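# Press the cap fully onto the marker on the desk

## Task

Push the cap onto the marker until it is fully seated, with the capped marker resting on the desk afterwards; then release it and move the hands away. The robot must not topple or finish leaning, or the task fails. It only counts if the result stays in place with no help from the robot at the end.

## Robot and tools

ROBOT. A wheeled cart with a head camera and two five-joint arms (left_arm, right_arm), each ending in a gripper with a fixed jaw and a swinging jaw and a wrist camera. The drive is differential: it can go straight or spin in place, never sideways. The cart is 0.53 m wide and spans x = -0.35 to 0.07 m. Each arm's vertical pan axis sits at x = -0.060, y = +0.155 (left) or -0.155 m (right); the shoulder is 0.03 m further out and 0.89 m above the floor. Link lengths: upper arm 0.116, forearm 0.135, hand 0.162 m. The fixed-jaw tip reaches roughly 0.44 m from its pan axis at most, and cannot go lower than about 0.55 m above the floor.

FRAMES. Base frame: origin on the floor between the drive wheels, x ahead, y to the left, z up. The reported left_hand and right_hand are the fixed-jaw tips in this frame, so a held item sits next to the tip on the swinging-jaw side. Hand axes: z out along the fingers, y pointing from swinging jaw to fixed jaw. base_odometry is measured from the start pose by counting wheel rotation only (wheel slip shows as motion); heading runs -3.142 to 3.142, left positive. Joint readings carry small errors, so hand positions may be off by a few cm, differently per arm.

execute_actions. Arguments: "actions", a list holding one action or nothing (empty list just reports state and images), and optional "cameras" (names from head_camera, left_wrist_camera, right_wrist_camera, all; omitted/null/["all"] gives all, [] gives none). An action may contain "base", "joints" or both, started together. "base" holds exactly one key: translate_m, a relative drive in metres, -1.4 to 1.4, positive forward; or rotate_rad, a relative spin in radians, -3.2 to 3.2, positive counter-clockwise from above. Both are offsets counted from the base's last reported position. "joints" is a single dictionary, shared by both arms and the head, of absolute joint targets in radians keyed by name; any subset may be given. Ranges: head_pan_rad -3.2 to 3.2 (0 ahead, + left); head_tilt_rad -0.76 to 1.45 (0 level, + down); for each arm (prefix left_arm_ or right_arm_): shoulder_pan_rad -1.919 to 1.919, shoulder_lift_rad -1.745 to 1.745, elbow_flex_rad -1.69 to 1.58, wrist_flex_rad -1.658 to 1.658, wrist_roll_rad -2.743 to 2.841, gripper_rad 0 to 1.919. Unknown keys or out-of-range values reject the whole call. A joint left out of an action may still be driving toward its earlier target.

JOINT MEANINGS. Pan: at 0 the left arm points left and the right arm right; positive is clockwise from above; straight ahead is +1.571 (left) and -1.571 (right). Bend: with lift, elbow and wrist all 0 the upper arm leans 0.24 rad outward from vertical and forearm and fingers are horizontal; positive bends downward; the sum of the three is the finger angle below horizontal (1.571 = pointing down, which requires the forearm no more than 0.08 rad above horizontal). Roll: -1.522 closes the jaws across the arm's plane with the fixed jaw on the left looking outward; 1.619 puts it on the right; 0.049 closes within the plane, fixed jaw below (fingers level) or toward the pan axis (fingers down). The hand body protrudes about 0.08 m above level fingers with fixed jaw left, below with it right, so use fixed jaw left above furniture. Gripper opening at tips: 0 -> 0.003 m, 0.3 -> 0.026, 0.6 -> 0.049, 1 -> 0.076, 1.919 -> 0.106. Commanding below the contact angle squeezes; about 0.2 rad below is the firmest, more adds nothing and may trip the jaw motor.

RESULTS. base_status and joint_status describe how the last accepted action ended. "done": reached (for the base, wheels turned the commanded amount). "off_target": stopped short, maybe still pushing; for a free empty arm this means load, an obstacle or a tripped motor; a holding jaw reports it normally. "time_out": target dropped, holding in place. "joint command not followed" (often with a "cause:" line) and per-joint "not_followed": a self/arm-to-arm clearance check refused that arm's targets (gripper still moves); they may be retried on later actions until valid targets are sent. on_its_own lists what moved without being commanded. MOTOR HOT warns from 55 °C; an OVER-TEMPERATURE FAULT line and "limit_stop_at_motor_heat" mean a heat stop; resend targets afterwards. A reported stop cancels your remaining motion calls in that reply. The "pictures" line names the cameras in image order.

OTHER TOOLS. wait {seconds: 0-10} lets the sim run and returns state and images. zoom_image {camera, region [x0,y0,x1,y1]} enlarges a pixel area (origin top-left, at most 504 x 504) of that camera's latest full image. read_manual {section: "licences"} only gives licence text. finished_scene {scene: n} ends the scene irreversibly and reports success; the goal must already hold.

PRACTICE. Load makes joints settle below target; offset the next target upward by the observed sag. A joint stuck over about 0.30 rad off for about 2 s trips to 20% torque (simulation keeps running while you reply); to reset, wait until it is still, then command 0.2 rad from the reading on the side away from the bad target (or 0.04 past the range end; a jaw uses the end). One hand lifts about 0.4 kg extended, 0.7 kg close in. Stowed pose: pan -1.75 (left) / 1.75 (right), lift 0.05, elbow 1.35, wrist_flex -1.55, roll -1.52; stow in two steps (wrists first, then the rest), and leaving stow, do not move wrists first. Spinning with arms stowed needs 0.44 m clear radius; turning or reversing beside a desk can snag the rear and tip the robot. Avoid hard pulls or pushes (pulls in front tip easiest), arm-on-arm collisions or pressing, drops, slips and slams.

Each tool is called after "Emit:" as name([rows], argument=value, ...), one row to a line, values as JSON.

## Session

Emit:
execute_actions([
  {"joints":{"head_tilt_rad":0.45}},
])

Scene clock: 1.07 s.
base_odometry: x=+0.000 y=+0.000 heading=+0.000 (m, m, rad; odometry frame)
base_status: not commanded
joint_positions: head_pan_rad=-0.026 head_tilt_rad=+0.443 left_arm_shoulder_pan_rad=-1.731 left_arm_shoulder_lift_rad=+0.095 left_arm_elbow_flex_rad=+1.355 left_arm_wrist_flex_rad=-1.493 left_arm_wrist_roll_rad=-1.531 left_arm_gripper_rad=+1.920 right_arm_shoulder_pan_rad=+1.725 right_arm_shoulder_lift_rad=+0.049 right_arm_elbow_flex_rad=+1.281 right_arm_wrist_flex_rad=-1.600 right_arm_wrist_roll_rad=-1.545 right_arm_gripper_rad=+1.920
joint_status: all done
left_hand: x=-0.3063 y=+0.1074 z=+0.8768 quat_wxyz=(-0.061, -0.690, -0.052, +0.720) (m; base frame)
right_hand: x=-0.3139 y=-0.1232 z=+0.9181 quat_wxyz=(-0.052, +0.603, -0.054, -0.794) (m; base frame)
pictures: head_camera, left_wrist_camera, right_wrist_camera
Images, in order (width x height): head_camera 644x476, left_wrist_camera 644x476, right_wrist_camera 644x476.

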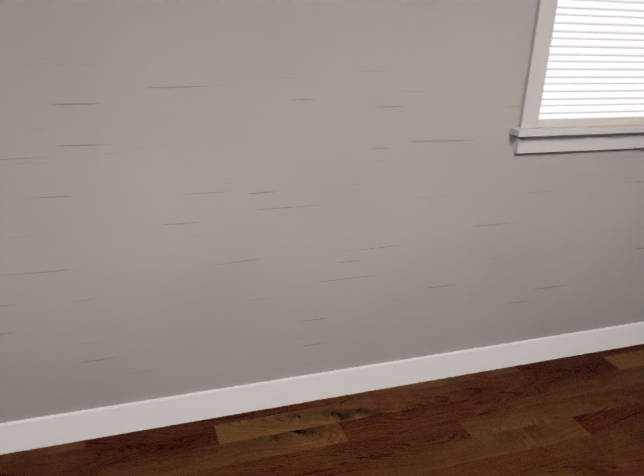

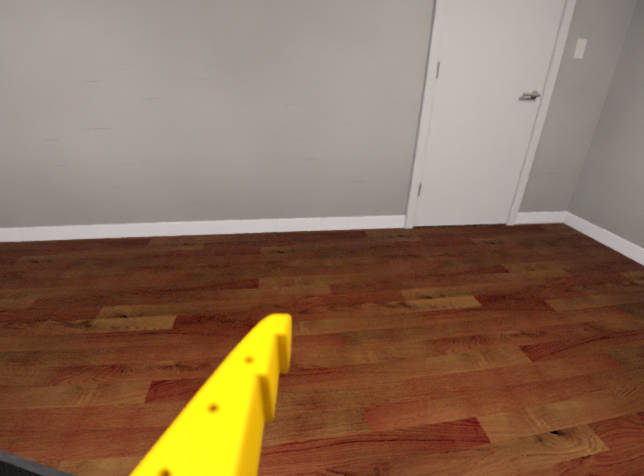

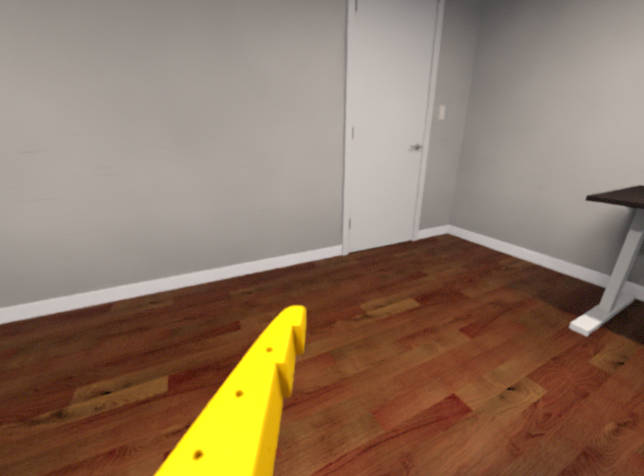

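Emit:
execute_actions([
  {"base":{"rotate_rad":1.8},"joints":{"head_pan_rad":0,"left_arm_shoulder_pan_rad":1.2,"right_arm_shoulder_pan_rad":-1.2,"left_arm_shoulder_lift_rad":-0.3,"right_arm_shoulder_lift_rad":-0.3,"left_arm_elbow_flex_rad":0.4,"right_arm_elbow_flex_rad":0.4}},
], cameras=["head_camera"])

Scene clock: 7.27 s.
base_odometry: x=-0.001 y=+0.000 heading=+1.799 (m, m, rad; odometry frame)
base_status: done
joint_positions: head_pan_rad=-0.010 head_tilt_rad=+0.443 left_arm_shoulder_pan_rad=+1.188 left_arm_shoulder_lift_rad=-0.272 left_arm_elbow_flex_rad=+0.438 left_arm_wrist_flex_rad=-1.493 left_arm_wrist_roll_rad=-1.531 left_arm_gripper_rad=+1.920 right_arm_shoulder_pan_rad=-1.191 right_arm_shoulder_lift_rad=-0.264 right_arm_elbow_flex_rad=+0.436 right_arm_wrist_flex_rad=-1.600 right_arm_wrist_roll_rad=-1.545 right_arm_gripper_rad=+1.920
joint_status: all done
left_hand: x=+0.1227 y=+0.2368 z=+1.1485 quat_wxyz=(+0.974, -0.023, +0.120, +0.193) (m; base frame)
right_hand: x=+0.1144 y=-0.2163 z=+1.1509 quat_wxyz=(+0.982, +0.014, +0.070, -0.177) (m; base frame)
pictures: head_camera
Images, in order (width x height): head_camera 644x476.

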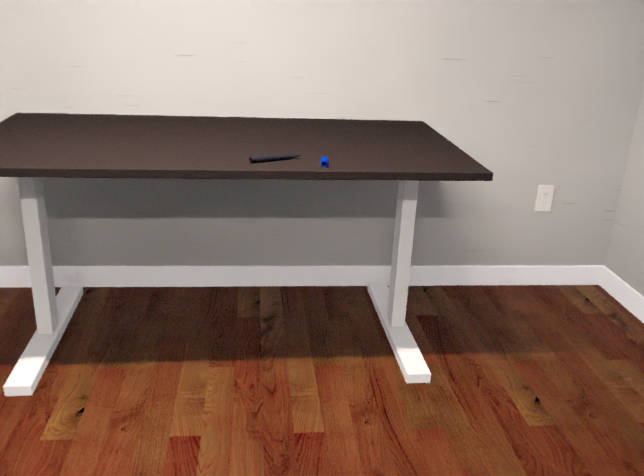

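Emit:
execute_actions([
  {"base":{"rotate_rad":-0.07}},
], cameras=[])

Emit:
execute_actions([
  {"base":{"translate_m":1.35},"joints":{"head_tilt_rad":0.95,"left_arm_wrist_flex_rad":1.0,"right_arm_wrist_flex_rad":-0.3,"left_arm_gripper_rad":0.6,"right_arm_gripper_rad":0.3}},
], cameras=["head_camera"])

Scene clock: 17.80 s.
base_odometry: x=-0.001 y=+0.000 heading=+1.726 (m, m, rad; odometry frame)
base_status: done
joint_positions: head_pan_rad=-0.010 head_tilt_rad=+0.443 left_arm_shoulder_pan_rad=+1.190 left_arm_shoulder_lift_rad=-0.273 left_arm_elbow_flex_rad=+0.438 left_arm_wrist_flex_rad=-1.493 left_arm_wrist_roll_rad=-1.531 left_arm_gripper_rad=+1.920 right_arm_shoulder_pan_rad=-1.191 right_arm_shoulder_lift_rad=-0.266 right_arm_elbow_flex_rad=+0.435 right_arm_wrist_flex_rad=-1.600 right_arm_wrist_roll_rad=-1.545 right_arm_gripper_rad=+1.920
joint_status: not commanded
left_hand: x=+0.1224 y=+0.2364 z=+1.1487 quat_wxyz=(+0.974, -0.022, +0.119, +0.192) (m; base frame)
right_hand: x=+0.1138 y=-0.2161 z=+1.1514 quat_wxyz=(+0.982, +0.014, +0.068, -0.177) (m; base frame)
pictures: none
No camera images: the call's "cameras" was empty. Leave "cameras" out to get every camera's image.

Scene clock: 25.40 s.
base_odometry: x=-0.212 y=+1.334 heading=+1.726 (m, m, rad; odometry frame)
base_status: done
joint_positions: head_pan_rad=-0.010 head_tilt_rad=+0.945 left_arm_shoulder_pan_rad=+1.190 left_arm_shoulder_lift_rad=-0.273 left_arm_elbow_flex_rad=+0.438 left_arm_wrist_flex_rad=+0.992 left_arm_wrist_roll_rad=-1.531 left_arm_gripper_rad=+0.610 right_arm_shoulder_pan_rad=-1.191 right_arm_shoulder_lift_rad=-0.267 right_arm_elbow_flex_rad=+0.435 right_arm_wrist_flex_rad=-0.302 right_arm_wrist_roll_rad=-1.545 right_arm_gripper_rad=+0.308
joint_status: all done
left_hand: x=+0.1463 y=+0.2459 z=+0.8459 quat_wxyz=(+0.202, -0.181, +0.962, +0.040) (m; base frame)
right_hand: x=+0.2406 y=-0.2668 z=+1.0142 quat_wxyz=(+0.741, +0.132, +0.644, -0.134) (m; base frame)
pictures: head_camera
Images, in order (width x height): head_camera 644x476.

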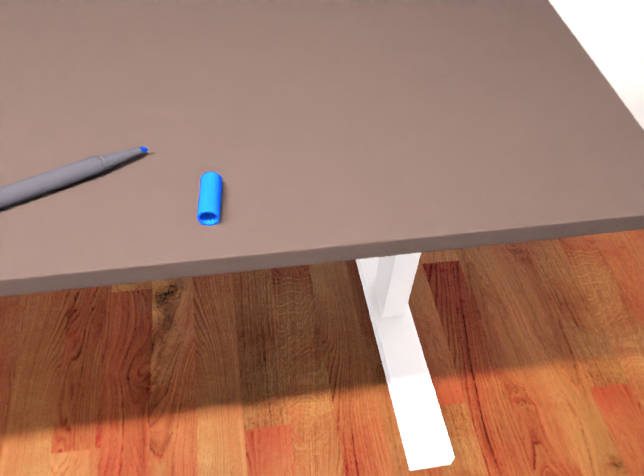

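Emit:
execute_actions([
  {"base":{"translate_m":0.2},"joints":{"head_tilt_rad":1.15,"head_pan_rad":0.3}},
], cameras=["head_camera","left_wrist_camera"])

Scene clock: 30.57 s.
base_odometry: x=-0.243 y=+1.532 heading=+1.726 (m, m, rad; odometry frame)
base_status: done
joint_positions: head_pan_rad=+0.290 head_tilt_rad=+1.145 left_arm_shoulder_pan_rad=+1.190 left_arm_shoulder_lift_rad=-0.273 left_arm_elbow_flex_rad=+0.438 left_arm_wrist_flex_rad=+0.992 left_arm_wrist_roll_rad=-1.531 left_arm_gripper_rad=+0.610 right_arm_shoulder_pan_rad=-1.191 right_arm_shoulder_lift_rad=-0.267 right_arm_elbow_flex_rad=+0.435 right_arm_wrist_flex_rad=-0.302 right_arm_wrist_roll_rad=-1.545 right_arm_gripper_rad=+0.308
joint_status: all done
left_hand: x=+0.1463 y=+0.2459 z=+0.8459 quat_wxyz=(+0.202, -0.181, +0.962, +0.040) (m; base frame)
right_hand: x=+0.2406 y=-0.2668 z=+1.0142 quat_wxyz=(+0.741, +0.132, +0.644, -0.134) (m; base frame)
pictures: head_camera, left_wrist_camera
Images, in order (width x height): head_camera 644x476, left_wrist_camera 644x476.

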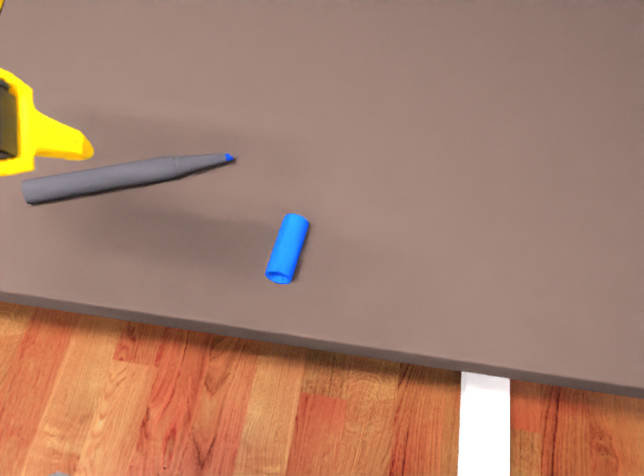

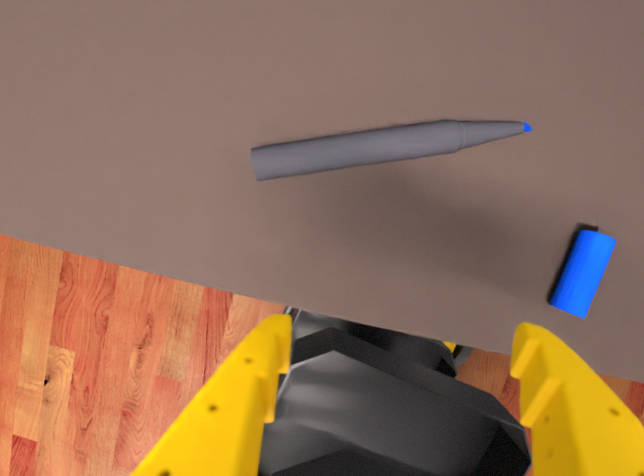

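Emit:
execute_actions([
  {"joints":{"left_arm_shoulder_pan_rad":1.83,"left_arm_shoulder_lift_rad":0.46,"left_arm_elbow_flex_rad":-0.16,"left_arm_wrist_flex_rad":1.045,"left_arm_wrist_roll_rad":1.9,"left_arm_gripper_rad":0.55}},
], cameras=["head_camera","left_wrist_camera"])

Scene clock: 42.03 s.
base_odometry: x=-0.243 y=+1.532 heading=+1.726 (m, m, rad; odometry frame)
base_status: not commanded
joint_positions: head_pan_rad=+0.290 head_tilt_rad=+1.145 left_arm_shoulder_pan_rad=+1.817 left_arm_shoulder_lift_rad=+0.472 left_arm_elbow_flex_rad=-0.123 left_arm_wrist_flex_rad=+1.036 left_arm_wrist_roll_rad=+1.892 left_arm_gripper_rad=+0.560 right_arm_shoulder_pan_rad=-1.191 right_arm_shoulder_lift_rad=-0.267 right_arm_elbow_flex_rad=+0.435 right_arm_wrist_flex_rad=-0.302 right_arm_wrist_roll_rad=-1.545 right_arm_gripper_rad=+0.308
joint_status: all done
left_hand: x=+0.1971 y=+0.0823 z=+0.7829 quat_wxyz=(-0.024, -0.996, -0.013, -0.090) (m; base frame)
right_hand: x=+0.2406 y=-0.2668 z=+1.0142 quat_wxyz=(+0.741, +0.132, +0.644, -0.134) (m; base frame)
pictures: head_camera, left_wrist_camera
Images, in order (width x height): head_camera 644x476, left_wrist_camera 644x476.

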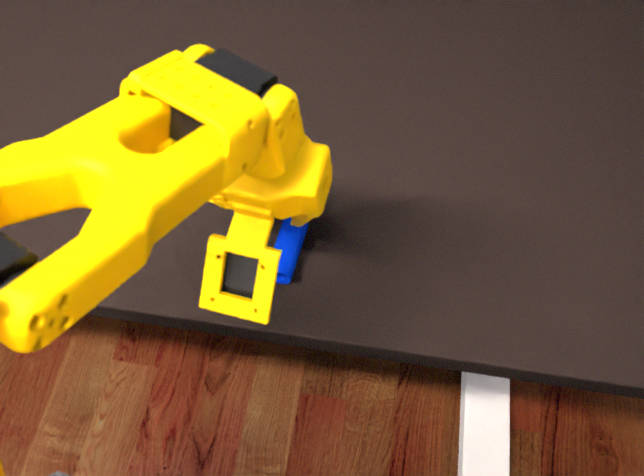

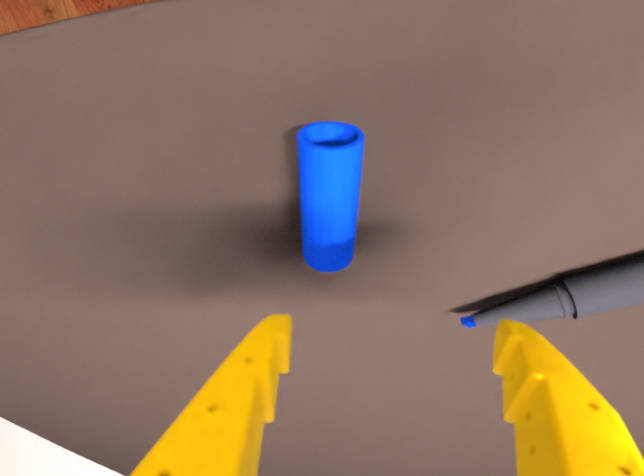

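Emit:
execute_actions([
  {"joints":{"left_arm_shoulder_pan_rad":1.87,"left_arm_shoulder_lift_rad":0.575,"left_arm_elbow_flex_rad":-0.065,"left_arm_wrist_flex_rad":0.86,"left_arm_wrist_roll_rad":1.94}},
], cameras=["left_wrist_camera"])

Scene clock: 46.33 s.
base_odometry: x=-0.243 y=+1.532 heading=+1.726 (m, m, rad; odometry frame)
base_status: not commanded
joint_positions: head_pan_rad=+0.290 head_tilt_rad=+1.145 left_arm_shoulder_pan_rad=+1.859 left_arm_shoulder_lift_rad=+0.587 left_arm_elbow_flex_rad=-0.062 left_arm_wrist_flex_rad=+0.872 left_arm_wrist_roll_rad=+1.933 left_arm_gripper_rad=+0.560 right_arm_shoulder_pan_rad=-1.191 right_arm_shoulder_lift_rad=-0.267 right_arm_elbow_flex_rad=+0.435 right_arm_wrist_flex_rad=-0.302 right_arm_wrist_roll_rad=-1.545 right_arm_gripper_rad=+0.308
joint_status: all done
left_hand: x=+0.1926 y=+0.0722 z=+0.7513 quat_wxyz=(-0.026, -0.996, -0.013, -0.083) (m; base frame)
right_hand: x=+0.2406 y=-0.2668 z=+1.0142 quat_wxyz=(+0.741, +0.132, +0.644, -0.134) (m; base frame)
pictures: left_wrist_camera
Images, in order (width x height): left_wrist_camera 644x476.

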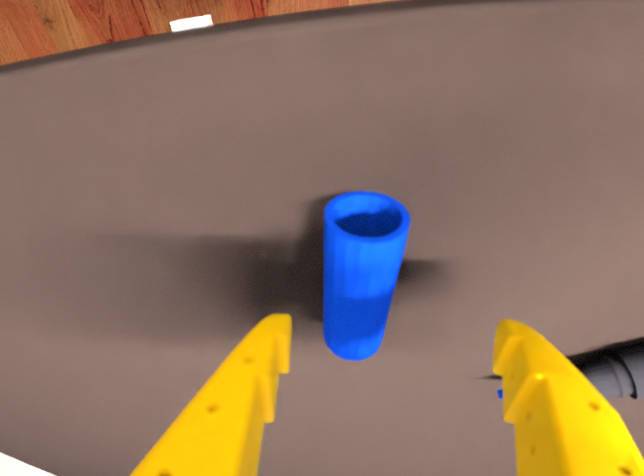

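Emit:
execute_actions([
  {"joints":{"left_arm_shoulder_lift_rad":0.675,"left_arm_wrist_flex_rad":0.78}},
], cameras=["left_wrist_camera"])

Scene clock: 49.30 s.
base_odometry: x=-0.243 y=+1.532 heading=+1.726 (m, m, rad; odometry frame)
base_status: not commanded
joint_positions: head_pan_rad=+0.290 head_tilt_rad=+1.145 left_arm_shoulder_pan_rad=+1.859 left_arm_shoulder_lift_rad=+0.687 left_arm_elbow_flex_rad=-0.062 left_arm_wrist_flex_rad=+0.794 left_arm_wrist_roll_rad=+1.933 left_arm_gripper_rad=+0.560 right_arm_shoulder_pan_rad=-1.191 right_arm_shoulder_lift_rad=-0.267 right_arm_elbow_flex_rad=+0.435 right_arm_wrist_flex_rad=-0.302 right_arm_wrist_roll_rad=-1.545 right_arm_gripper_rad=+0.308
joint_status: all done
left_hand: x=+0.1898 y=+0.0731 z=+0.7302 quat_wxyz=(-0.022, -0.997, -0.013, -0.072) (m; base frame)
right_hand: x=+0.2406 y=-0.2668 z=+1.0142 quat_wxyz=(+0.741, +0.132, +0.644, -0.134) (m; base frame)
pictures: left_wrist_camera
Images, in order (width x height): left_wrist_camera 644x476.

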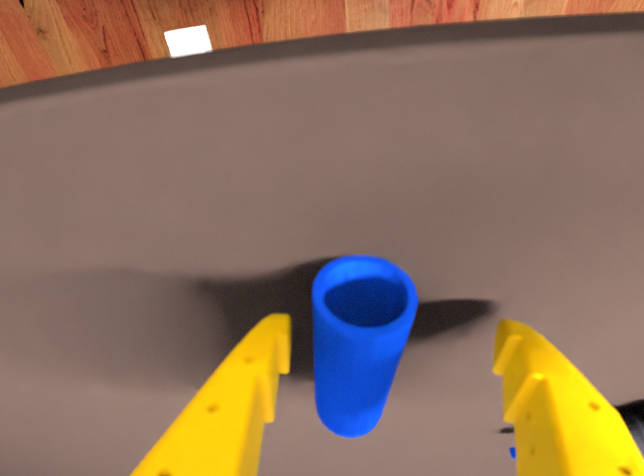

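Emit:
execute_actions([
  {"joints":{"left_arm_shoulder_lift_rad":0.705,"left_arm_wrist_flex_rad":0.71}},
], cameras=["left_wrist_camera"])

Emit:
execute_actions([
  {"joints":{"left_arm_gripper_rad":0.08}},
], cameras=["left_wrist_camera"])

Scene clock: 55.67 s.
base_odometry: x=-0.243 y=+1.532 heading=+1.726 (m, m, rad; odometry frame)
base_status: not commanded
joint_positions: head_pan_rad=+0.290 head_tilt_rad=+1.145 left_arm_shoulder_pan_rad=+1.859 left_arm_shoulder_lift_rad=+0.716 left_arm_elbow_flex_rad=-0.062 left_arm_wrist_flex_rad=+0.723 left_arm_wrist_roll_rad=+1.933 left_arm_gripper_rad=+0.560 right_arm_shoulder_pan_rad=-1.191 right_arm_shoulder_lift_rad=-0.267 right_arm_elbow_flex_rad=+0.435 right_arm_wrist_flex_rad=-0.302 right_arm_wrist_roll_rad=-1.545 right_arm_gripper_rad=+0.308
joint_status: all done
left_hand: x=+0.1958 y=+0.0713 z=+0.7255 quat_wxyz=(-0.029, -0.995, -0.013, -0.092) (m; base frame)
right_hand: x=+0.2406 y=-0.2668 z=+1.0142 quat_wxyz=(+0.741, +0.132, +0.644, -0.134) (m; base frame)
pictures: left_wrist_camera
Images, in order (width x height): left_wrist_camera 644x476.

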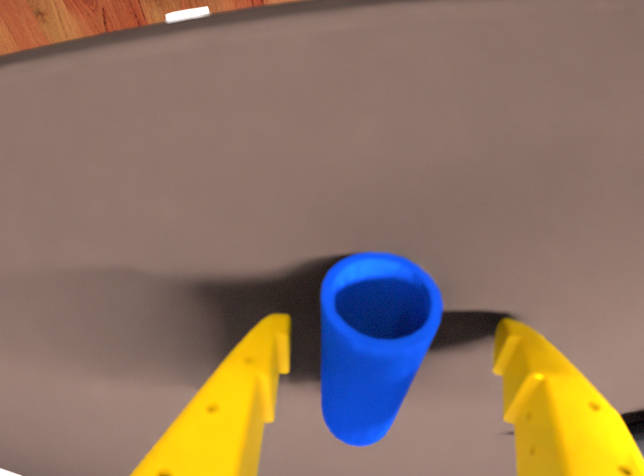

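Scene clock: 56.43 s.
base_odometry: x=-0.243 y=+1.532 heading=+1.726 (m, m, rad; odometry frame)
base_status: not commanded
joint_positions: head_pan_rad=+0.290 head_tilt_rad=+1.145 left_arm_shoulder_pan_rad=+1.859 left_arm_shoulder_lift_rad=+0.716 left_arm_elbow_flex_rad=-0.062 left_arm_wrist_flex_rad=+0.722 left_arm_wrist_roll_rad=+1.933 left_arm_gripper_rad=+0.217 right_arm_shoulder_pan_rad=-1.191 right_arm_shoulder_lift_rad=-0.267 right_arm_elbow_flex_rad=+0.435 right_arm_wrist_flex_rad=-0.302 right_arm_wrist_roll_rad=-1.545 right_arm_gripper_rad=+0.308
joint_status: left_arm_gripper_rad off_target (ended at +0.217, target +0.080)
left_hand: x=+0.1961 y=+0.0712 z=+0.7256 quat_wxyz=(-0.029, -0.995, -0.013, -0.093) (m; base frame)
right_hand: x=+0.2406 y=-0.2668 z=+1.0142 quat_wxyz=(+0.741, +0.132, +0.644, -0.134) (m; base frame)
pictures: left_wrist_camera
Images, in order (width x height): left_wrist_camera 644x476.

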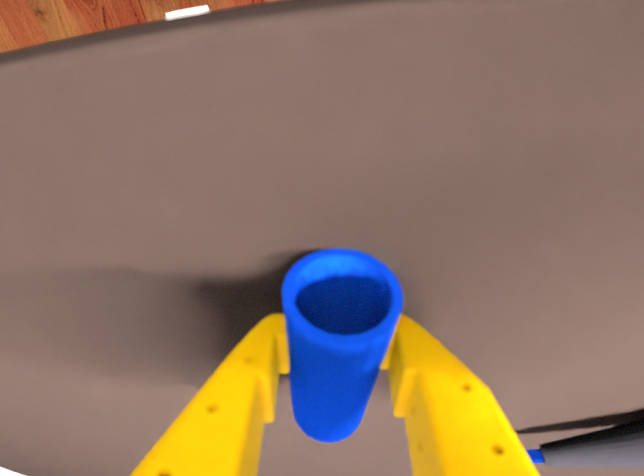

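Emit:
execute_actions([
  {"joints":{"left_arm_shoulder_lift_rad":0.45,"left_arm_wrist_flex_rad":-0.3,"left_arm_wrist_roll_rad":-1.51,"left_arm_elbow_flex_rad":0.14,"right_arm_shoulder_pan_rad":-1.8,"right_arm_shoulder_lift_rad":0.2,"right_arm_elbow_flex_rad":0.9,"right_arm_wrist_flex_rad":-1.35,"head_tilt_rad":0.9,"head_pan_rad":0.2}},
], cameras=[])

Emit:
execute_actions([
  {"joints":{"left_arm_shoulder_lift_rad":0.885,"left_arm_wrist_flex_rad":-0.77}},
])

Scene clock: 66.23 s.
base_odometry: x=-0.243 y=+1.532 heading=+1.726 (m, m, rad; odometry frame)
base_status: not commanded
joint_positions: head_pan_rad=+0.210 head_tilt_rad=+0.915 left_arm_shoulder_pan_rad=+1.859 left_arm_shoulder_lift_rad=+0.502 left_arm_elbow_flex_rad=+0.144 left_arm_wrist_flex_rad=-0.278 left_arm_wrist_roll_rad=-1.503 left_arm_gripper_rad=+0.217 right_arm_shoulder_pan_rad=-1.790 right_arm_shoulder_lift_rad=+0.208 right_arm_elbow_flex_rad=+0.904 right_arm_wrist_flex_rad=-1.333 right_arm_wrist_roll_rad=-1.545 right_arm_gripper_rad=+0.308
joint_status: all done
left_hand: x=+0.2967 y=+0.0574 z=+0.8444 quat_wxyz=(+0.560, +0.111, +0.817, -0.087) (m; base frame)
right_hand: x=+0.2331 y=-0.0816 z=+0.9148 quat_wxyz=(+0.775, -0.061, +0.622, +0.094) (m; base frame)
pictures: none
No camera images: the call's "cameras" was empty. Leave "cameras" out to get every camera's image.

Scene clock: 67.37 s.
base_odometry: x=-0.243 y=+1.532 heading=+1.726 (m, m, rad; odometry frame)
base_status: not commanded
joint_positions: head_pan_rad=+0.210 head_tilt_rad=+0.915 left_arm_shoulder_pan_rad=+1.859 left_arm_shoulder_lift_rad=+0.900 left_arm_elbow_flex_rad=+0.144 left_arm_wrist_flex_rad=-0.749 left_arm_wrist_roll_rad=-1.503 left_arm_gripper_rad=+0.217 right_arm_shoulder_pan_rad=-1.790 right_arm_shoulder_lift_rad=+0.208 right_arm_elbow_flex_rad=+0.904 right_arm_wrist_flex_rad=-1.333 right_arm_wrist_roll_rad=-1.545 right_arm_gripper_rad=+0.308
joint_status: all done
left_hand: x=+0.2891 y=+0.0596 z=+0.7810 quat_wxyz=(+0.589, +0.108, +0.796, -0.091) (m; base frame)
right_hand: x=+0.2331 y=-0.0816 z=+0.9148 quat_wxyz=(+0.775, -0.061, +0.622, +0.094) (m; base frame)
pictures: head_camera, left_wrist_camera, right_wrist_camera
Images, in order (width x height): head_camera 644x476, left_wrist_camera 644x476, right_wrist_camera 644x476.

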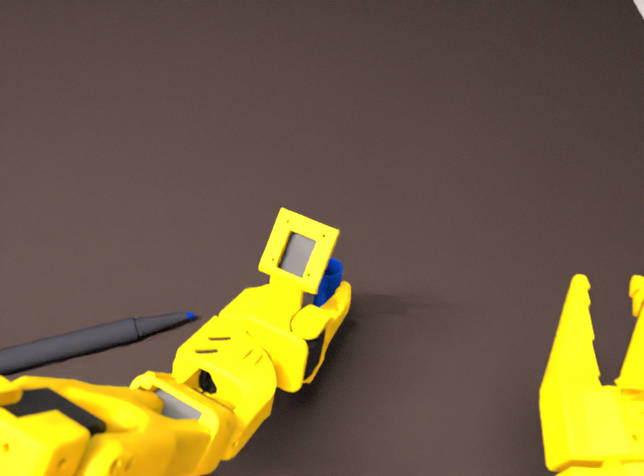

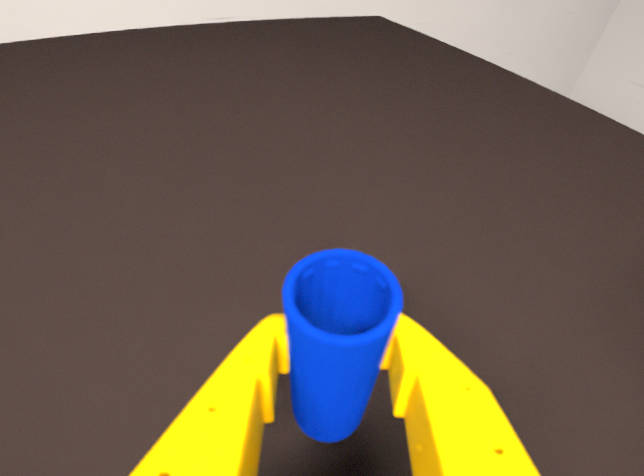

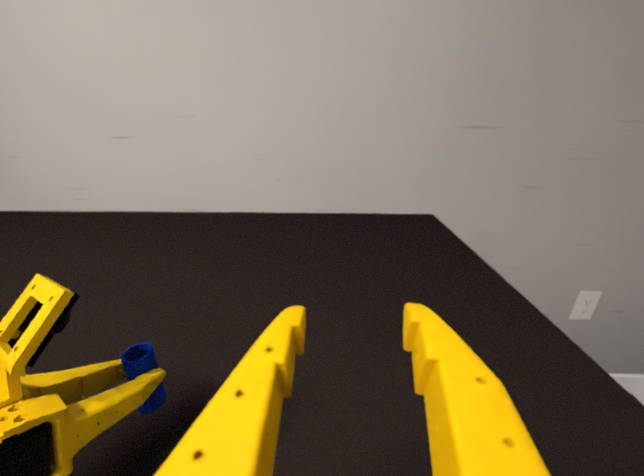

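Emit:
execute_actions([
  {"joints":{"left_arm_shoulder_lift_rad":0.95}},
], cameras=["right_wrist_camera"])

Emit:
execute_actions([
  {"joints":{"left_arm_shoulder_lift_rad":0.98}},
], cameras=["right_wrist_camera"])

Scene clock: 71.13 s.
base_odometry: x=-0.243 y=+1.532 heading=+1.726 (m, m, rad; odometry frame)
base_status: not commanded
joint_positions: head_pan_rad=+0.210 head_tilt_rad=+0.915 left_arm_shoulder_pan_rad=+1.859 left_arm_shoulder_lift_rad=+0.965 left_arm_elbow_flex_rad=+0.144 left_arm_wrist_flex_rad=-0.749 left_arm_wrist_roll_rad=-1.503 left_arm_gripper_rad=+0.217 right_arm_shoulder_pan_rad=-1.790 right_arm_shoulder_lift_rad=+0.208 right_arm_elbow_flex_rad=+0.904 right_arm_wrist_flex_rad=-1.333 right_arm_wrist_roll_rad=-1.545 right_arm_gripper_rad=+0.308
joint_status: all done
left_hand: x=+0.2815 y=+0.0619 z=+0.7599 quat_wxyz=(+0.563, +0.110, +0.815, -0.087) (m; base frame)
right_hand: x=+0.2331 y=-0.0816 z=+0.9148 quat_wxyz=(+0.775, -0.061, +0.622, +0.094) (m; base frame)
pictures: right_wrist_camera
Images, in order (width x height): right_wrist_camera 644x476.

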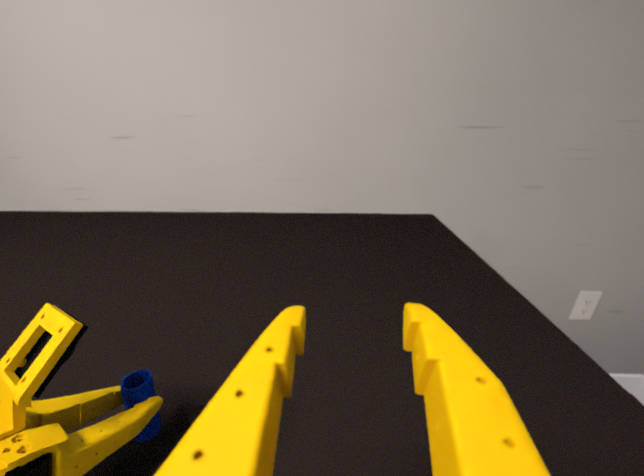

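Scene clock: 71.67 s.
base_odometry: x=-0.243 y=+1.532 heading=+1.726 (m, m, rad; odometry frame)
base_status: not commanded
joint_positions: head_pan_rad=+0.210 head_tilt_rad=+0.915 left_arm_shoulder_pan_rad=+1.859 left_arm_shoulder_lift_rad=+0.994 left_arm_elbow_flex_rad=+0.144 left_arm_wrist_flex_rad=-0.749 left_arm_wrist_roll_rad=-1.503 left_arm_gripper_rad=+0.217 right_arm_shoulder_pan_rad=-1.790 right_arm_shoulder_lift_rad=+0.208 right_arm_elbow_flex_rad=+0.904 right_arm_wrist_flex_rad=-1.333 right_arm_wrist_roll_rad=-1.545 right_arm_gripper_rad=+0.308
joint_status: all done
left_hand: x=+0.2776 y=+0.0630 z=+0.7506 quat_wxyz=(+0.551, +0.111, +0.823, -0.085) (m; base frame)
right_hand: x=+0.2331 y=-0.0816 z=+0.9148 quat_wxyz=(+0.775, -0.061, +0.622, +0.094) (m; base frame)
pictures: right_wrist_camera
Images, in order (width x height): right_wrist_camera 644x476.

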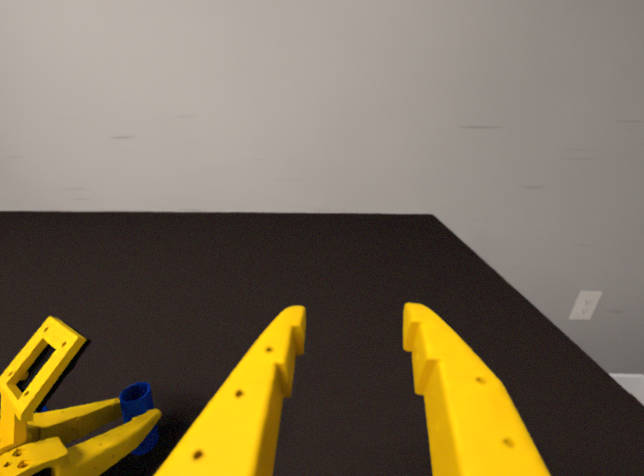

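Emit:
execute_actions([
  {"joints":{"left_arm_shoulder_lift_rad":1.04,"left_arm_wrist_flex_rad":-0.83,"right_arm_wrist_flex_rad":-1.15}},
], cameras=["right_wrist_camera"])

Scene clock: 75.33 s.
base_odometry: x=-0.243 y=+1.532 heading=+1.726 (m, m, rad; odometry frame)
base_status: not commanded
joint_positions: head_pan_rad=+0.210 head_tilt_rad=+0.915 left_arm_shoulder_pan_rad=+1.859 left_arm_shoulder_lift_rad=+1.043 left_arm_elbow_flex_rad=+0.144 left_arm_wrist_flex_rad=-0.818 left_arm_wrist_roll_rad=-1.503 left_arm_gripper_rad=+0.217 right_arm_shoulder_pan_rad=-1.790 right_arm_shoulder_lift_rad=+0.208 right_arm_elbow_flex_rad=+0.904 right_arm_wrist_flex_rad=-1.152 right_arm_wrist_roll_rad=-1.545 right_arm_gripper_rad=+0.308
joint_status: all done
left_hand: x=+0.2747 y=+0.0639 z=+0.7452 quat_wxyz=(+0.559, +0.111, +0.817, -0.086) (m; base frame)
right_hand: x=+0.2368 y=-0.0808 z=+0.8861 quat_wxyz=(+0.716, -0.068, +0.689, +0.087) (m; base frame)
pictures: right_wrist_camera
Images, in order (width x height): right_wrist_camera 644x476.

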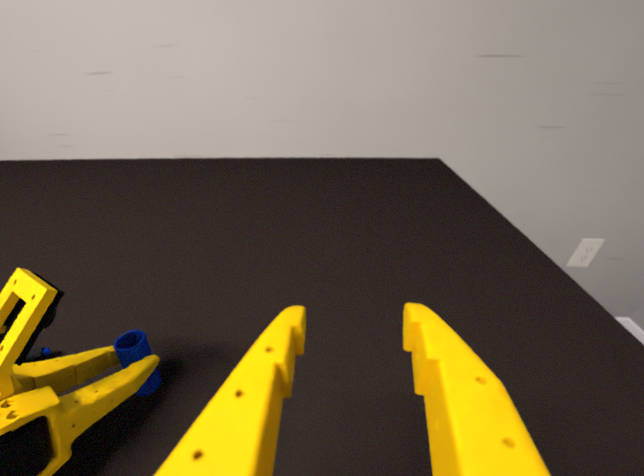

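Emit:
execute_actions([
  {"joints":{"left_arm_gripper_rad":0.6}},
], cameras=[])

Emit:
execute_actions([
  {"joints":{"left_arm_shoulder_pan_rad":1.825}},
], cameras=["left_wrist_camera"])

Scene clock: 80.50 s.
base_odometry: x=-0.243 y=+1.532 heading=+1.726 (m, m, rad; odometry frame)
base_status: not commanded
joint_positions: head_pan_rad=+0.210 head_tilt_rad=+0.915 left_arm_shoulder_pan_rad=+1.859 left_arm_shoulder_lift_rad=+1.054 left_arm_elbow_flex_rad=+0.144 left_arm_wrist_flex_rad=-0.818 left_arm_wrist_roll_rad=-1.503 left_arm_gripper_rad=+0.589 right_arm_shoulder_pan_rad=-1.790 right_arm_shoulder_lift_rad=+0.208 right_arm_elbow_flex_rad=+0.904 right_arm_wrist_flex_rad=-1.152 right_arm_wrist_roll_rad=-1.545 right_arm_gripper_rad=+0.308
joint_status: all done
left_hand: x=+0.2731 y=+0.0644 z=+0.7419 quat_wxyz=(+0.555, +0.111, +0.820, -0.086) (m; base frame)
right_hand: x=+0.2368 y=-0.0808 z=+0.8861 quat_wxyz=(+0.716, -0.068, +0.689, +0.087) (m; base frame)
pictures: none
No camera images: the call's "cameras" was empty. Leave "cameras" out to get every camera's image.

Scene clock: 81.13 s.
base_odometry: x=-0.243 y=+1.532 heading=+1.726 (m, m, rad; odometry frame)
base_status: not commanded
joint_positions: head_pan_rad=+0.210 head_tilt_rad=+0.915 left_arm_shoulder_pan_rad=+1.837 left_arm_shoulder_lift_rad=+1.054 left_arm_elbow_flex_rad=+0.144 left_arm_wrist_flex_rad=-0.818 left_arm_wrist_roll_rad=-1.503 left_arm_gripper_rad=+0.590 right_arm_shoulder_pan_rad=-1.790 right_arm_shoulder_lift_rad=+0.208 right_arm_elbow_flex_rad=+0.904 right_arm_wrist_flex_rad=-1.152 right_arm_wrist_roll_rad=-1.545 right_arm_gripper_rad=+0.308
joint_status: all done
left_hand: x=+0.2750 y=+0.0715 z=+0.7419 quat_wxyz=(+0.556, +0.102, +0.821, -0.080) (m; base frame)
right_hand: x=+0.2368 y=-0.0808 z=+0.8861 quat_wxyz=(+0.716, -0.068, +0.689, +0.087) (m; base frame)
pictures: left_wrist_camera
Images, in order (width x height): left_wrist_camera 644x476.

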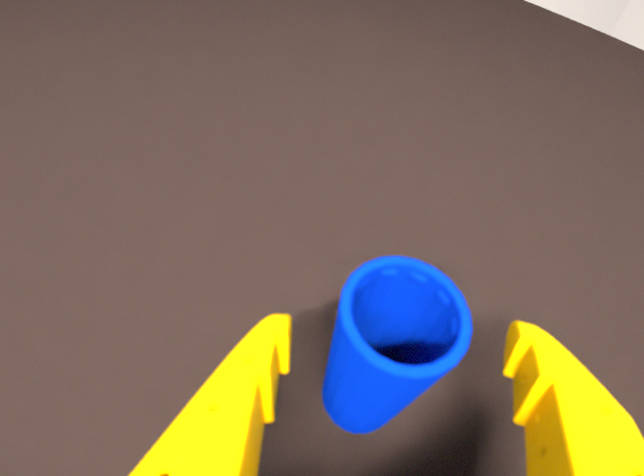

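Emit:
execute_actions([
  {"joints":{"left_arm_shoulder_lift_rad":0.6}},
], cameras=[])

Emit:
execute_actions([
  {"joints":{"left_arm_shoulder_pan_rad":1.335,"left_arm_shoulder_lift_rad":0.69,"left_arm_elbow_flex_rad":-0.44,"left_arm_wrist_flex_rad":1.145,"left_arm_wrist_roll_rad":0.34,"head_pan_rad":0.45,"head_tilt_rad":1.05}},
], cameras=["left_wrist_camera","head_camera"])

Scene clock: 91.40 s.
base_odometry: x=-0.243 y=+1.532 heading=+1.726 (m, m, rad; odometry frame)
base_status: not commanded
joint_positions: head_pan_rad=+0.210 head_tilt_rad=+0.915 left_arm_shoulder_pan_rad=+1.837 left_arm_shoulder_lift_rad=+0.653 left_arm_elbow_flex_rad=+0.144 left_arm_wrist_flex_rad=-0.818 left_arm_wrist_roll_rad=-1.503 left_arm_gripper_rad=+0.590 right_arm_shoulder_pan_rad=-1.790 right_arm_shoulder_lift_rad=+0.208 right_arm_elbow_flex_rad=+0.904 right_arm_wrist_flex_rad=-1.152 right_arm_wrist_roll_rad=-1.545 right_arm_gripper_rad=+0.308
joint_status: all done
left_hand: x=+0.3082 y=+0.0625 z=+0.8766 quat_wxyz=(+0.707, +0.086, +0.694, -0.102) (m; base frame)
right_hand: x=+0.2368 y=-0.0808 z=+0.8861 quat_wxyz=(+0.716, -0.068, +0.689, +0.087) (m; base frame)
pictures: none
No camera images: the call's "cameras" was empty. Leave "cameras" out to get every camera's image.

Scene clock: 93.57 s.
base_odometry: x=-0.243 y=+1.532 heading=+1.726 (m, m, rad; odometry frame)
base_status: not commanded
joint_positions: head_pan_rad=+0.440 head_tilt_rad=+1.045 left_arm_shoulder_pan_rad=+1.345 left_arm_shoulder_lift_rad=+0.709 left_arm_elbow_flex_rad=-0.403 left_arm_wrist_flex_rad=+1.134 left_arm_wrist_roll_rad=+0.333 left_arm_gripper_rad=+0.590 right_arm_shoulder_pan_rad=-1.790 right_arm_shoulder_lift_rad=+0.208 right_arm_elbow_flex_rad=+0.904 right_arm_wrist_flex_rad=-1.152 right_arm_wrist_roll_rad=-1.545 right_arm_gripper_rad=+0.308
joint_status: all done
left_hand: x=+0.2023 y=+0.2126 z=+0.7654 quat_wxyz=(+0.045, -0.861, +0.505, -0.047) (m; base frame)
right_hand: x=+0.2368 y=-0.0808 z=+0.8861 quat_wxyz=(+0.716, -0.068, +0.689, +0.087) (m; base frame)
pictures: head_camera, left_wrist_camera
Images, in order (width x height): head_camera 644x476, left_wrist_camera 644x476.

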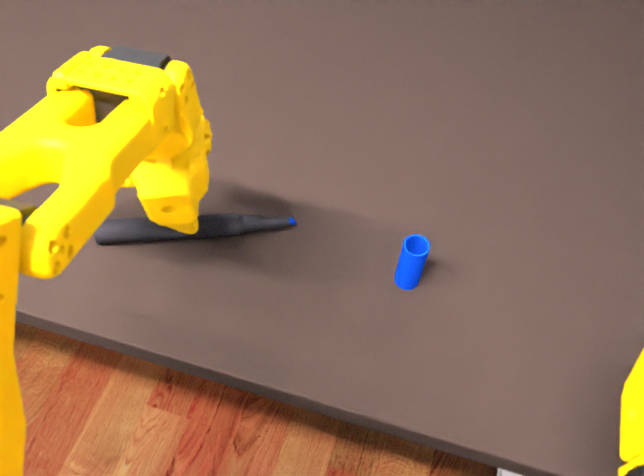

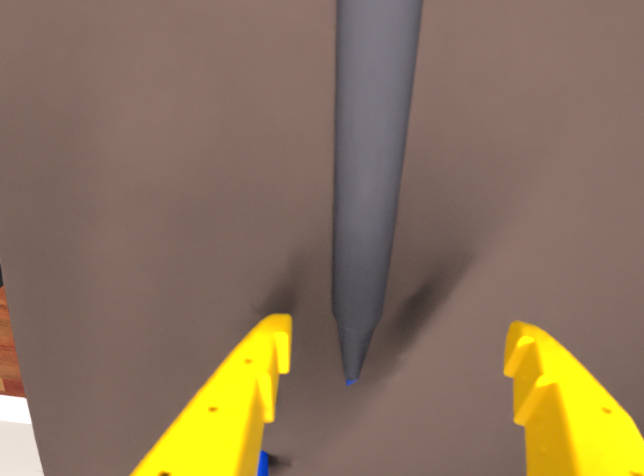

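Emit:
execute_actions([
  {"joints":{"left_arm_shoulder_lift_rad":0.845,"left_arm_elbow_flex_rad":-0.375,"left_arm_wrist_flex_rad":0.94}},
], cameras=["left_wrist_camera"])

Scene clock: 98.20 s.
base_odometry: x=-0.243 y=+1.532 heading=+1.726 (m, m, rad; odometry frame)
base_status: not commanded
joint_positions: head_pan_rad=+0.440 head_tilt_rad=+1.045 left_arm_shoulder_pan_rad=+1.345 left_arm_shoulder_lift_rad=+0.860 left_arm_elbow_flex_rad=-0.372 left_arm_wrist_flex_rad=+0.953 left_arm_wrist_roll_rad=+0.333 left_arm_gripper_rad=+0.590 right_arm_shoulder_pan_rad=-1.790 right_arm_shoulder_lift_rad=+0.208 right_arm_elbow_flex_rad=+0.904 right_arm_wrist_flex_rad=-1.152 right_arm_wrist_roll_rad=-1.545 right_arm_gripper_rad=+0.308
joint_status: all done
left_hand: x=+0.2025 y=+0.2126 z=+0.7273 quat_wxyz=(+0.044, -0.861, +0.505, -0.047) (m; base frame)
right_hand: x=+0.2368 y=-0.0808 z=+0.8861 quat_wxyz=(+0.716, -0.068, +0.689, +0.087) (m; base frame)
pictures: left_wrist_camera
Images, in order (width x height): left_wrist_camera 644x476.

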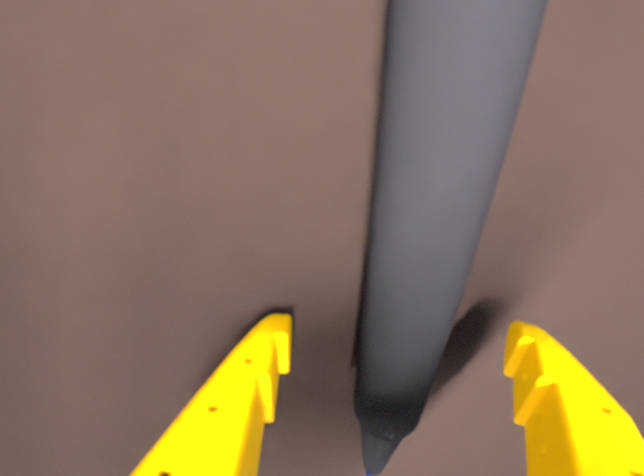

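Emit:
execute_actions([
  {"joints":{"left_arm_gripper_rad":0.02}},
], cameras=["left_wrist_camera","head_camera"])

Scene clock: 101.20 s.
base_odometry: x=-0.243 y=+1.532 heading=+1.726 (m, m, rad; odometry frame)
base_status: not commanded
joint_positions: head_pan_rad=+0.440 head_tilt_rad=+1.045 left_arm_shoulder_pan_rad=+1.345 left_arm_shoulder_lift_rad=+0.860 left_arm_elbow_flex_rad=-0.372 left_arm_wrist_flex_rad=+0.953 left_arm_wrist_roll_rad=+0.333 left_arm_gripper_rad=+0.204 right_arm_shoulder_pan_rad=-1.790 right_arm_shoulder_lift_rad=+0.208 right_arm_elbow_flex_rad=+0.904 right_arm_wrist_flex_rad=-1.152 right_arm_wrist_roll_rad=-1.545 right_arm_gripper_rad=+0.308
joint_status: left_arm_gripper_rad off_target (ended at +0.204, target +0.020)
left_hand: x=+0.2025 y=+0.2126 z=+0.7273 quat_wxyz=(+0.044, -0.861, +0.505, -0.047) (m; base frame)
right_hand: x=+0.2368 y=-0.0808 z=+0.8861 quat_wxyz=(+0.716, -0.068, +0.689, +0.087) (m; base frame)
pictures: head_camera, left_wrist_camera
Images, in order (width x height): head_camera 644x476, left_wrist_camera 644x476.

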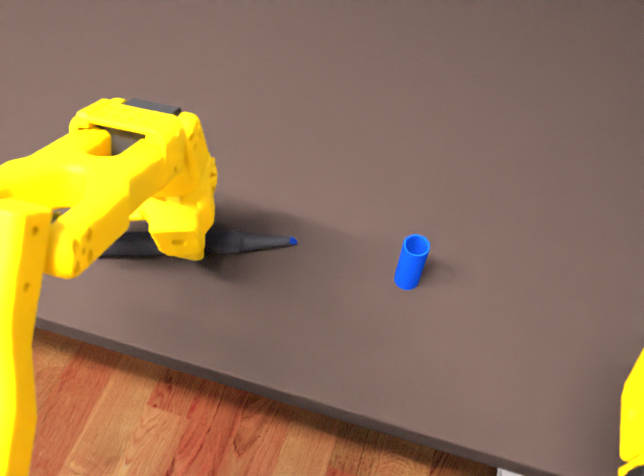

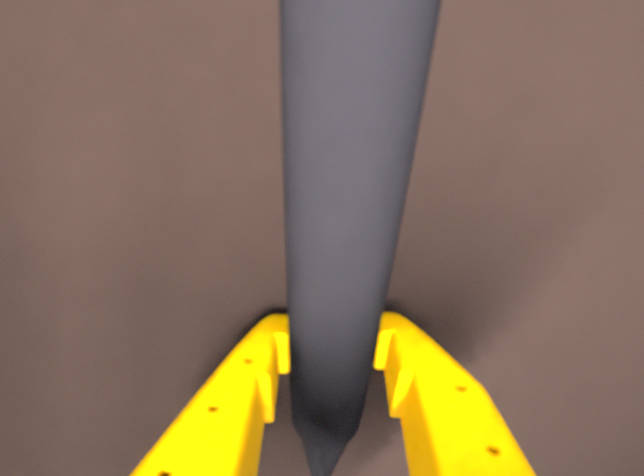

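Emit:
execute_actions([
  {"joints":{"left_arm_shoulder_lift_rad":0.31,"left_arm_wrist_flex_rad":-0.745,"left_arm_wrist_roll_rad":-1.51,"head_pan_rad":0.2,"head_tilt_rad":0.9,"right_arm_wrist_flex_rad":-1.3}},
], cameras=[])

Emit:
execute_actions([
  {"joints":{"left_arm_shoulder_pan_rad":1.87,"left_arm_elbow_flex_rad":0.49}},
], cameras=["right_wrist_camera","head_camera"])

Scene clock: 108.93 s.
base_odometry: x=-0.243 y=+1.532 heading=+1.726 (m, m, rad; odometry frame)
base_status: not commanded
joint_positions: head_pan_rad=+0.210 head_tilt_rad=+0.915 left_arm_shoulder_pan_rad=+1.345 left_arm_shoulder_lift_rad=+0.363 left_arm_elbow_flex_rad=-0.366 left_arm_wrist_flex_rad=-0.725 left_arm_wrist_roll_rad=-1.503 left_arm_gripper_rad=+0.204 right_arm_shoulder_pan_rad=-1.790 right_arm_shoulder_lift_rad=+0.208 right_arm_elbow_flex_rad=+0.904 right_arm_wrist_flex_rad=-1.284 right_arm_wrist_roll_rad=-1.545 right_arm_gripper_rad=+0.308
joint_status: all done
left_hand: x=+0.2810 y=+0.2413 z=+1.1012 quat_wxyz=(+0.907, -0.050, +0.406, +0.094) (m; base frame)
right_hand: x=+0.2346 y=-0.0813 z=+0.9071 quat_wxyz=(+0.760, -0.063, +0.641, +0.093) (m; base frame)
pictures: none
No camera images: the call's "cameras" was empty. Leave "cameras" out to get every camera's image.

Scene clock: 110.20 s.
base_odometry: x=-0.243 y=+1.532 heading=+1.726 (m, m, rad; odometry frame)
base_status: not commanded
joint_positions: head_pan_rad=+0.210 head_tilt_rad=+0.915 left_arm_shoulder_pan_rad=+1.859 left_arm_shoulder_lift_rad=+0.360 left_arm_elbow_flex_rad=+0.495 left_arm_wrist_flex_rad=-0.726 left_arm_wrist_roll_rad=-1.503 left_arm_gripper_rad=+0.204 right_arm_shoulder_pan_rad=-1.790 right_arm_shoulder_lift_rad=+0.208 right_arm_elbow_flex_rad=+0.904 right_arm_wrist_flex_rad=-1.284 right_arm_wrist_roll_rad=-1.545 right_arm_gripper_rad=+0.308
joint_status: all done
left_hand: x=+0.2757 y=+0.0636 z=+0.8700 quat_wxyz=(+0.652, +0.101, +0.744, -0.101) (m; base frame)
right_hand: x=+0.2346 y=-0.0813 z=+0.9071 quat_wxyz=(+0.760, -0.063, +0.641, +0.093) (m; base frame)
pictures: head_camera, right_wrist_camera
Images, in order (width x height): head_camera 644x476, right_wrist_camera 644x476.

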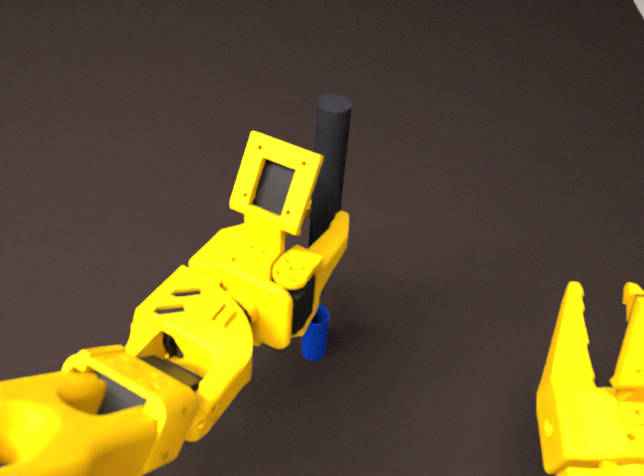

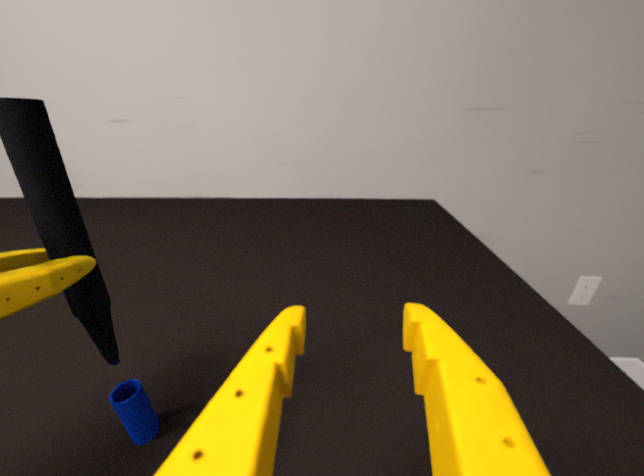

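Emit:
execute_actions([
  {"joints":{"left_arm_shoulder_lift_rad":0.588,"left_arm_elbow_flex_rad":0.413,"left_arm_wrist_flex_rad":-0.945}},
], cameras=["right_wrist_camera","head_camera"])

Emit:
zoom_image(camera="right_wrist_camera", region=[20, 230, 220, 470])

Scene clock: 115.77 s.
base_odometry: x=-0.243 y=+1.532 heading=+1.726 (m, m, rad; odometry frame)
base_status: not commanded
joint_positions: head_pan_rad=+0.210 head_tilt_rad=+0.915 left_arm_shoulder_pan_rad=+1.859 left_arm_shoulder_lift_rad=+0.603 left_arm_elbow_flex_rad=+0.450 left_arm_wrist_flex_rad=-0.921 left_arm_wrist_roll_rad=-1.503 left_arm_gripper_rad=+0.204 right_arm_shoulder_pan_rad=-1.790 right_arm_shoulder_lift_rad=+0.208 right_arm_elbow_flex_rad=+0.904 right_arm_wrist_flex_rad=-1.284 right_arm_wrist_roll_rad=-1.545 right_arm_gripper_rad=+0.308
joint_status: all done
left_hand: x=+0.2755 y=+0.0637 z=+0.8347 quat_wxyz=(+0.651, +0.101, +0.745, -0.101) (m; base frame)
right_hand: x=+0.2346 y=-0.0813 z=+0.9071 quat_wxyz=(+0.760, -0.063, +0.641, +0.093) (m; base frame)
pictures: head_camera, right_wrist_camera
Images, in order (width x height): head_camera 644x476, right_wrist_camera 644x476.

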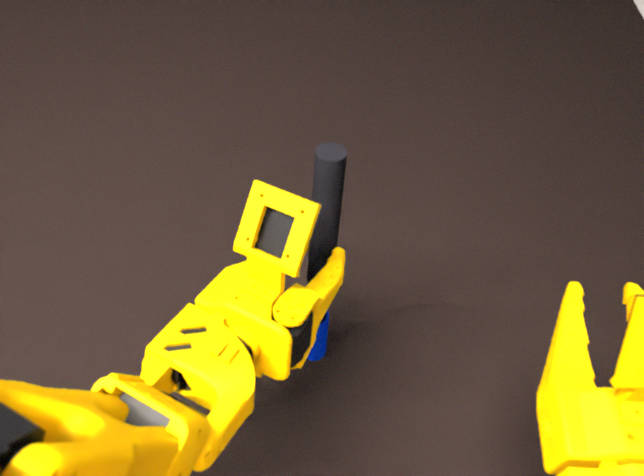

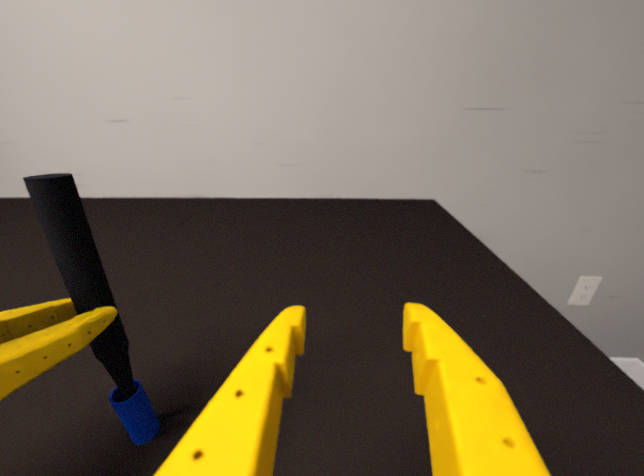

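Region (20, 230, 220, 470) of right_wrist_camera's 644x476 image, scaled by 2.100.

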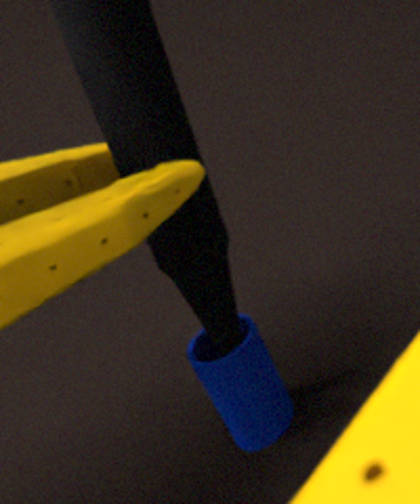

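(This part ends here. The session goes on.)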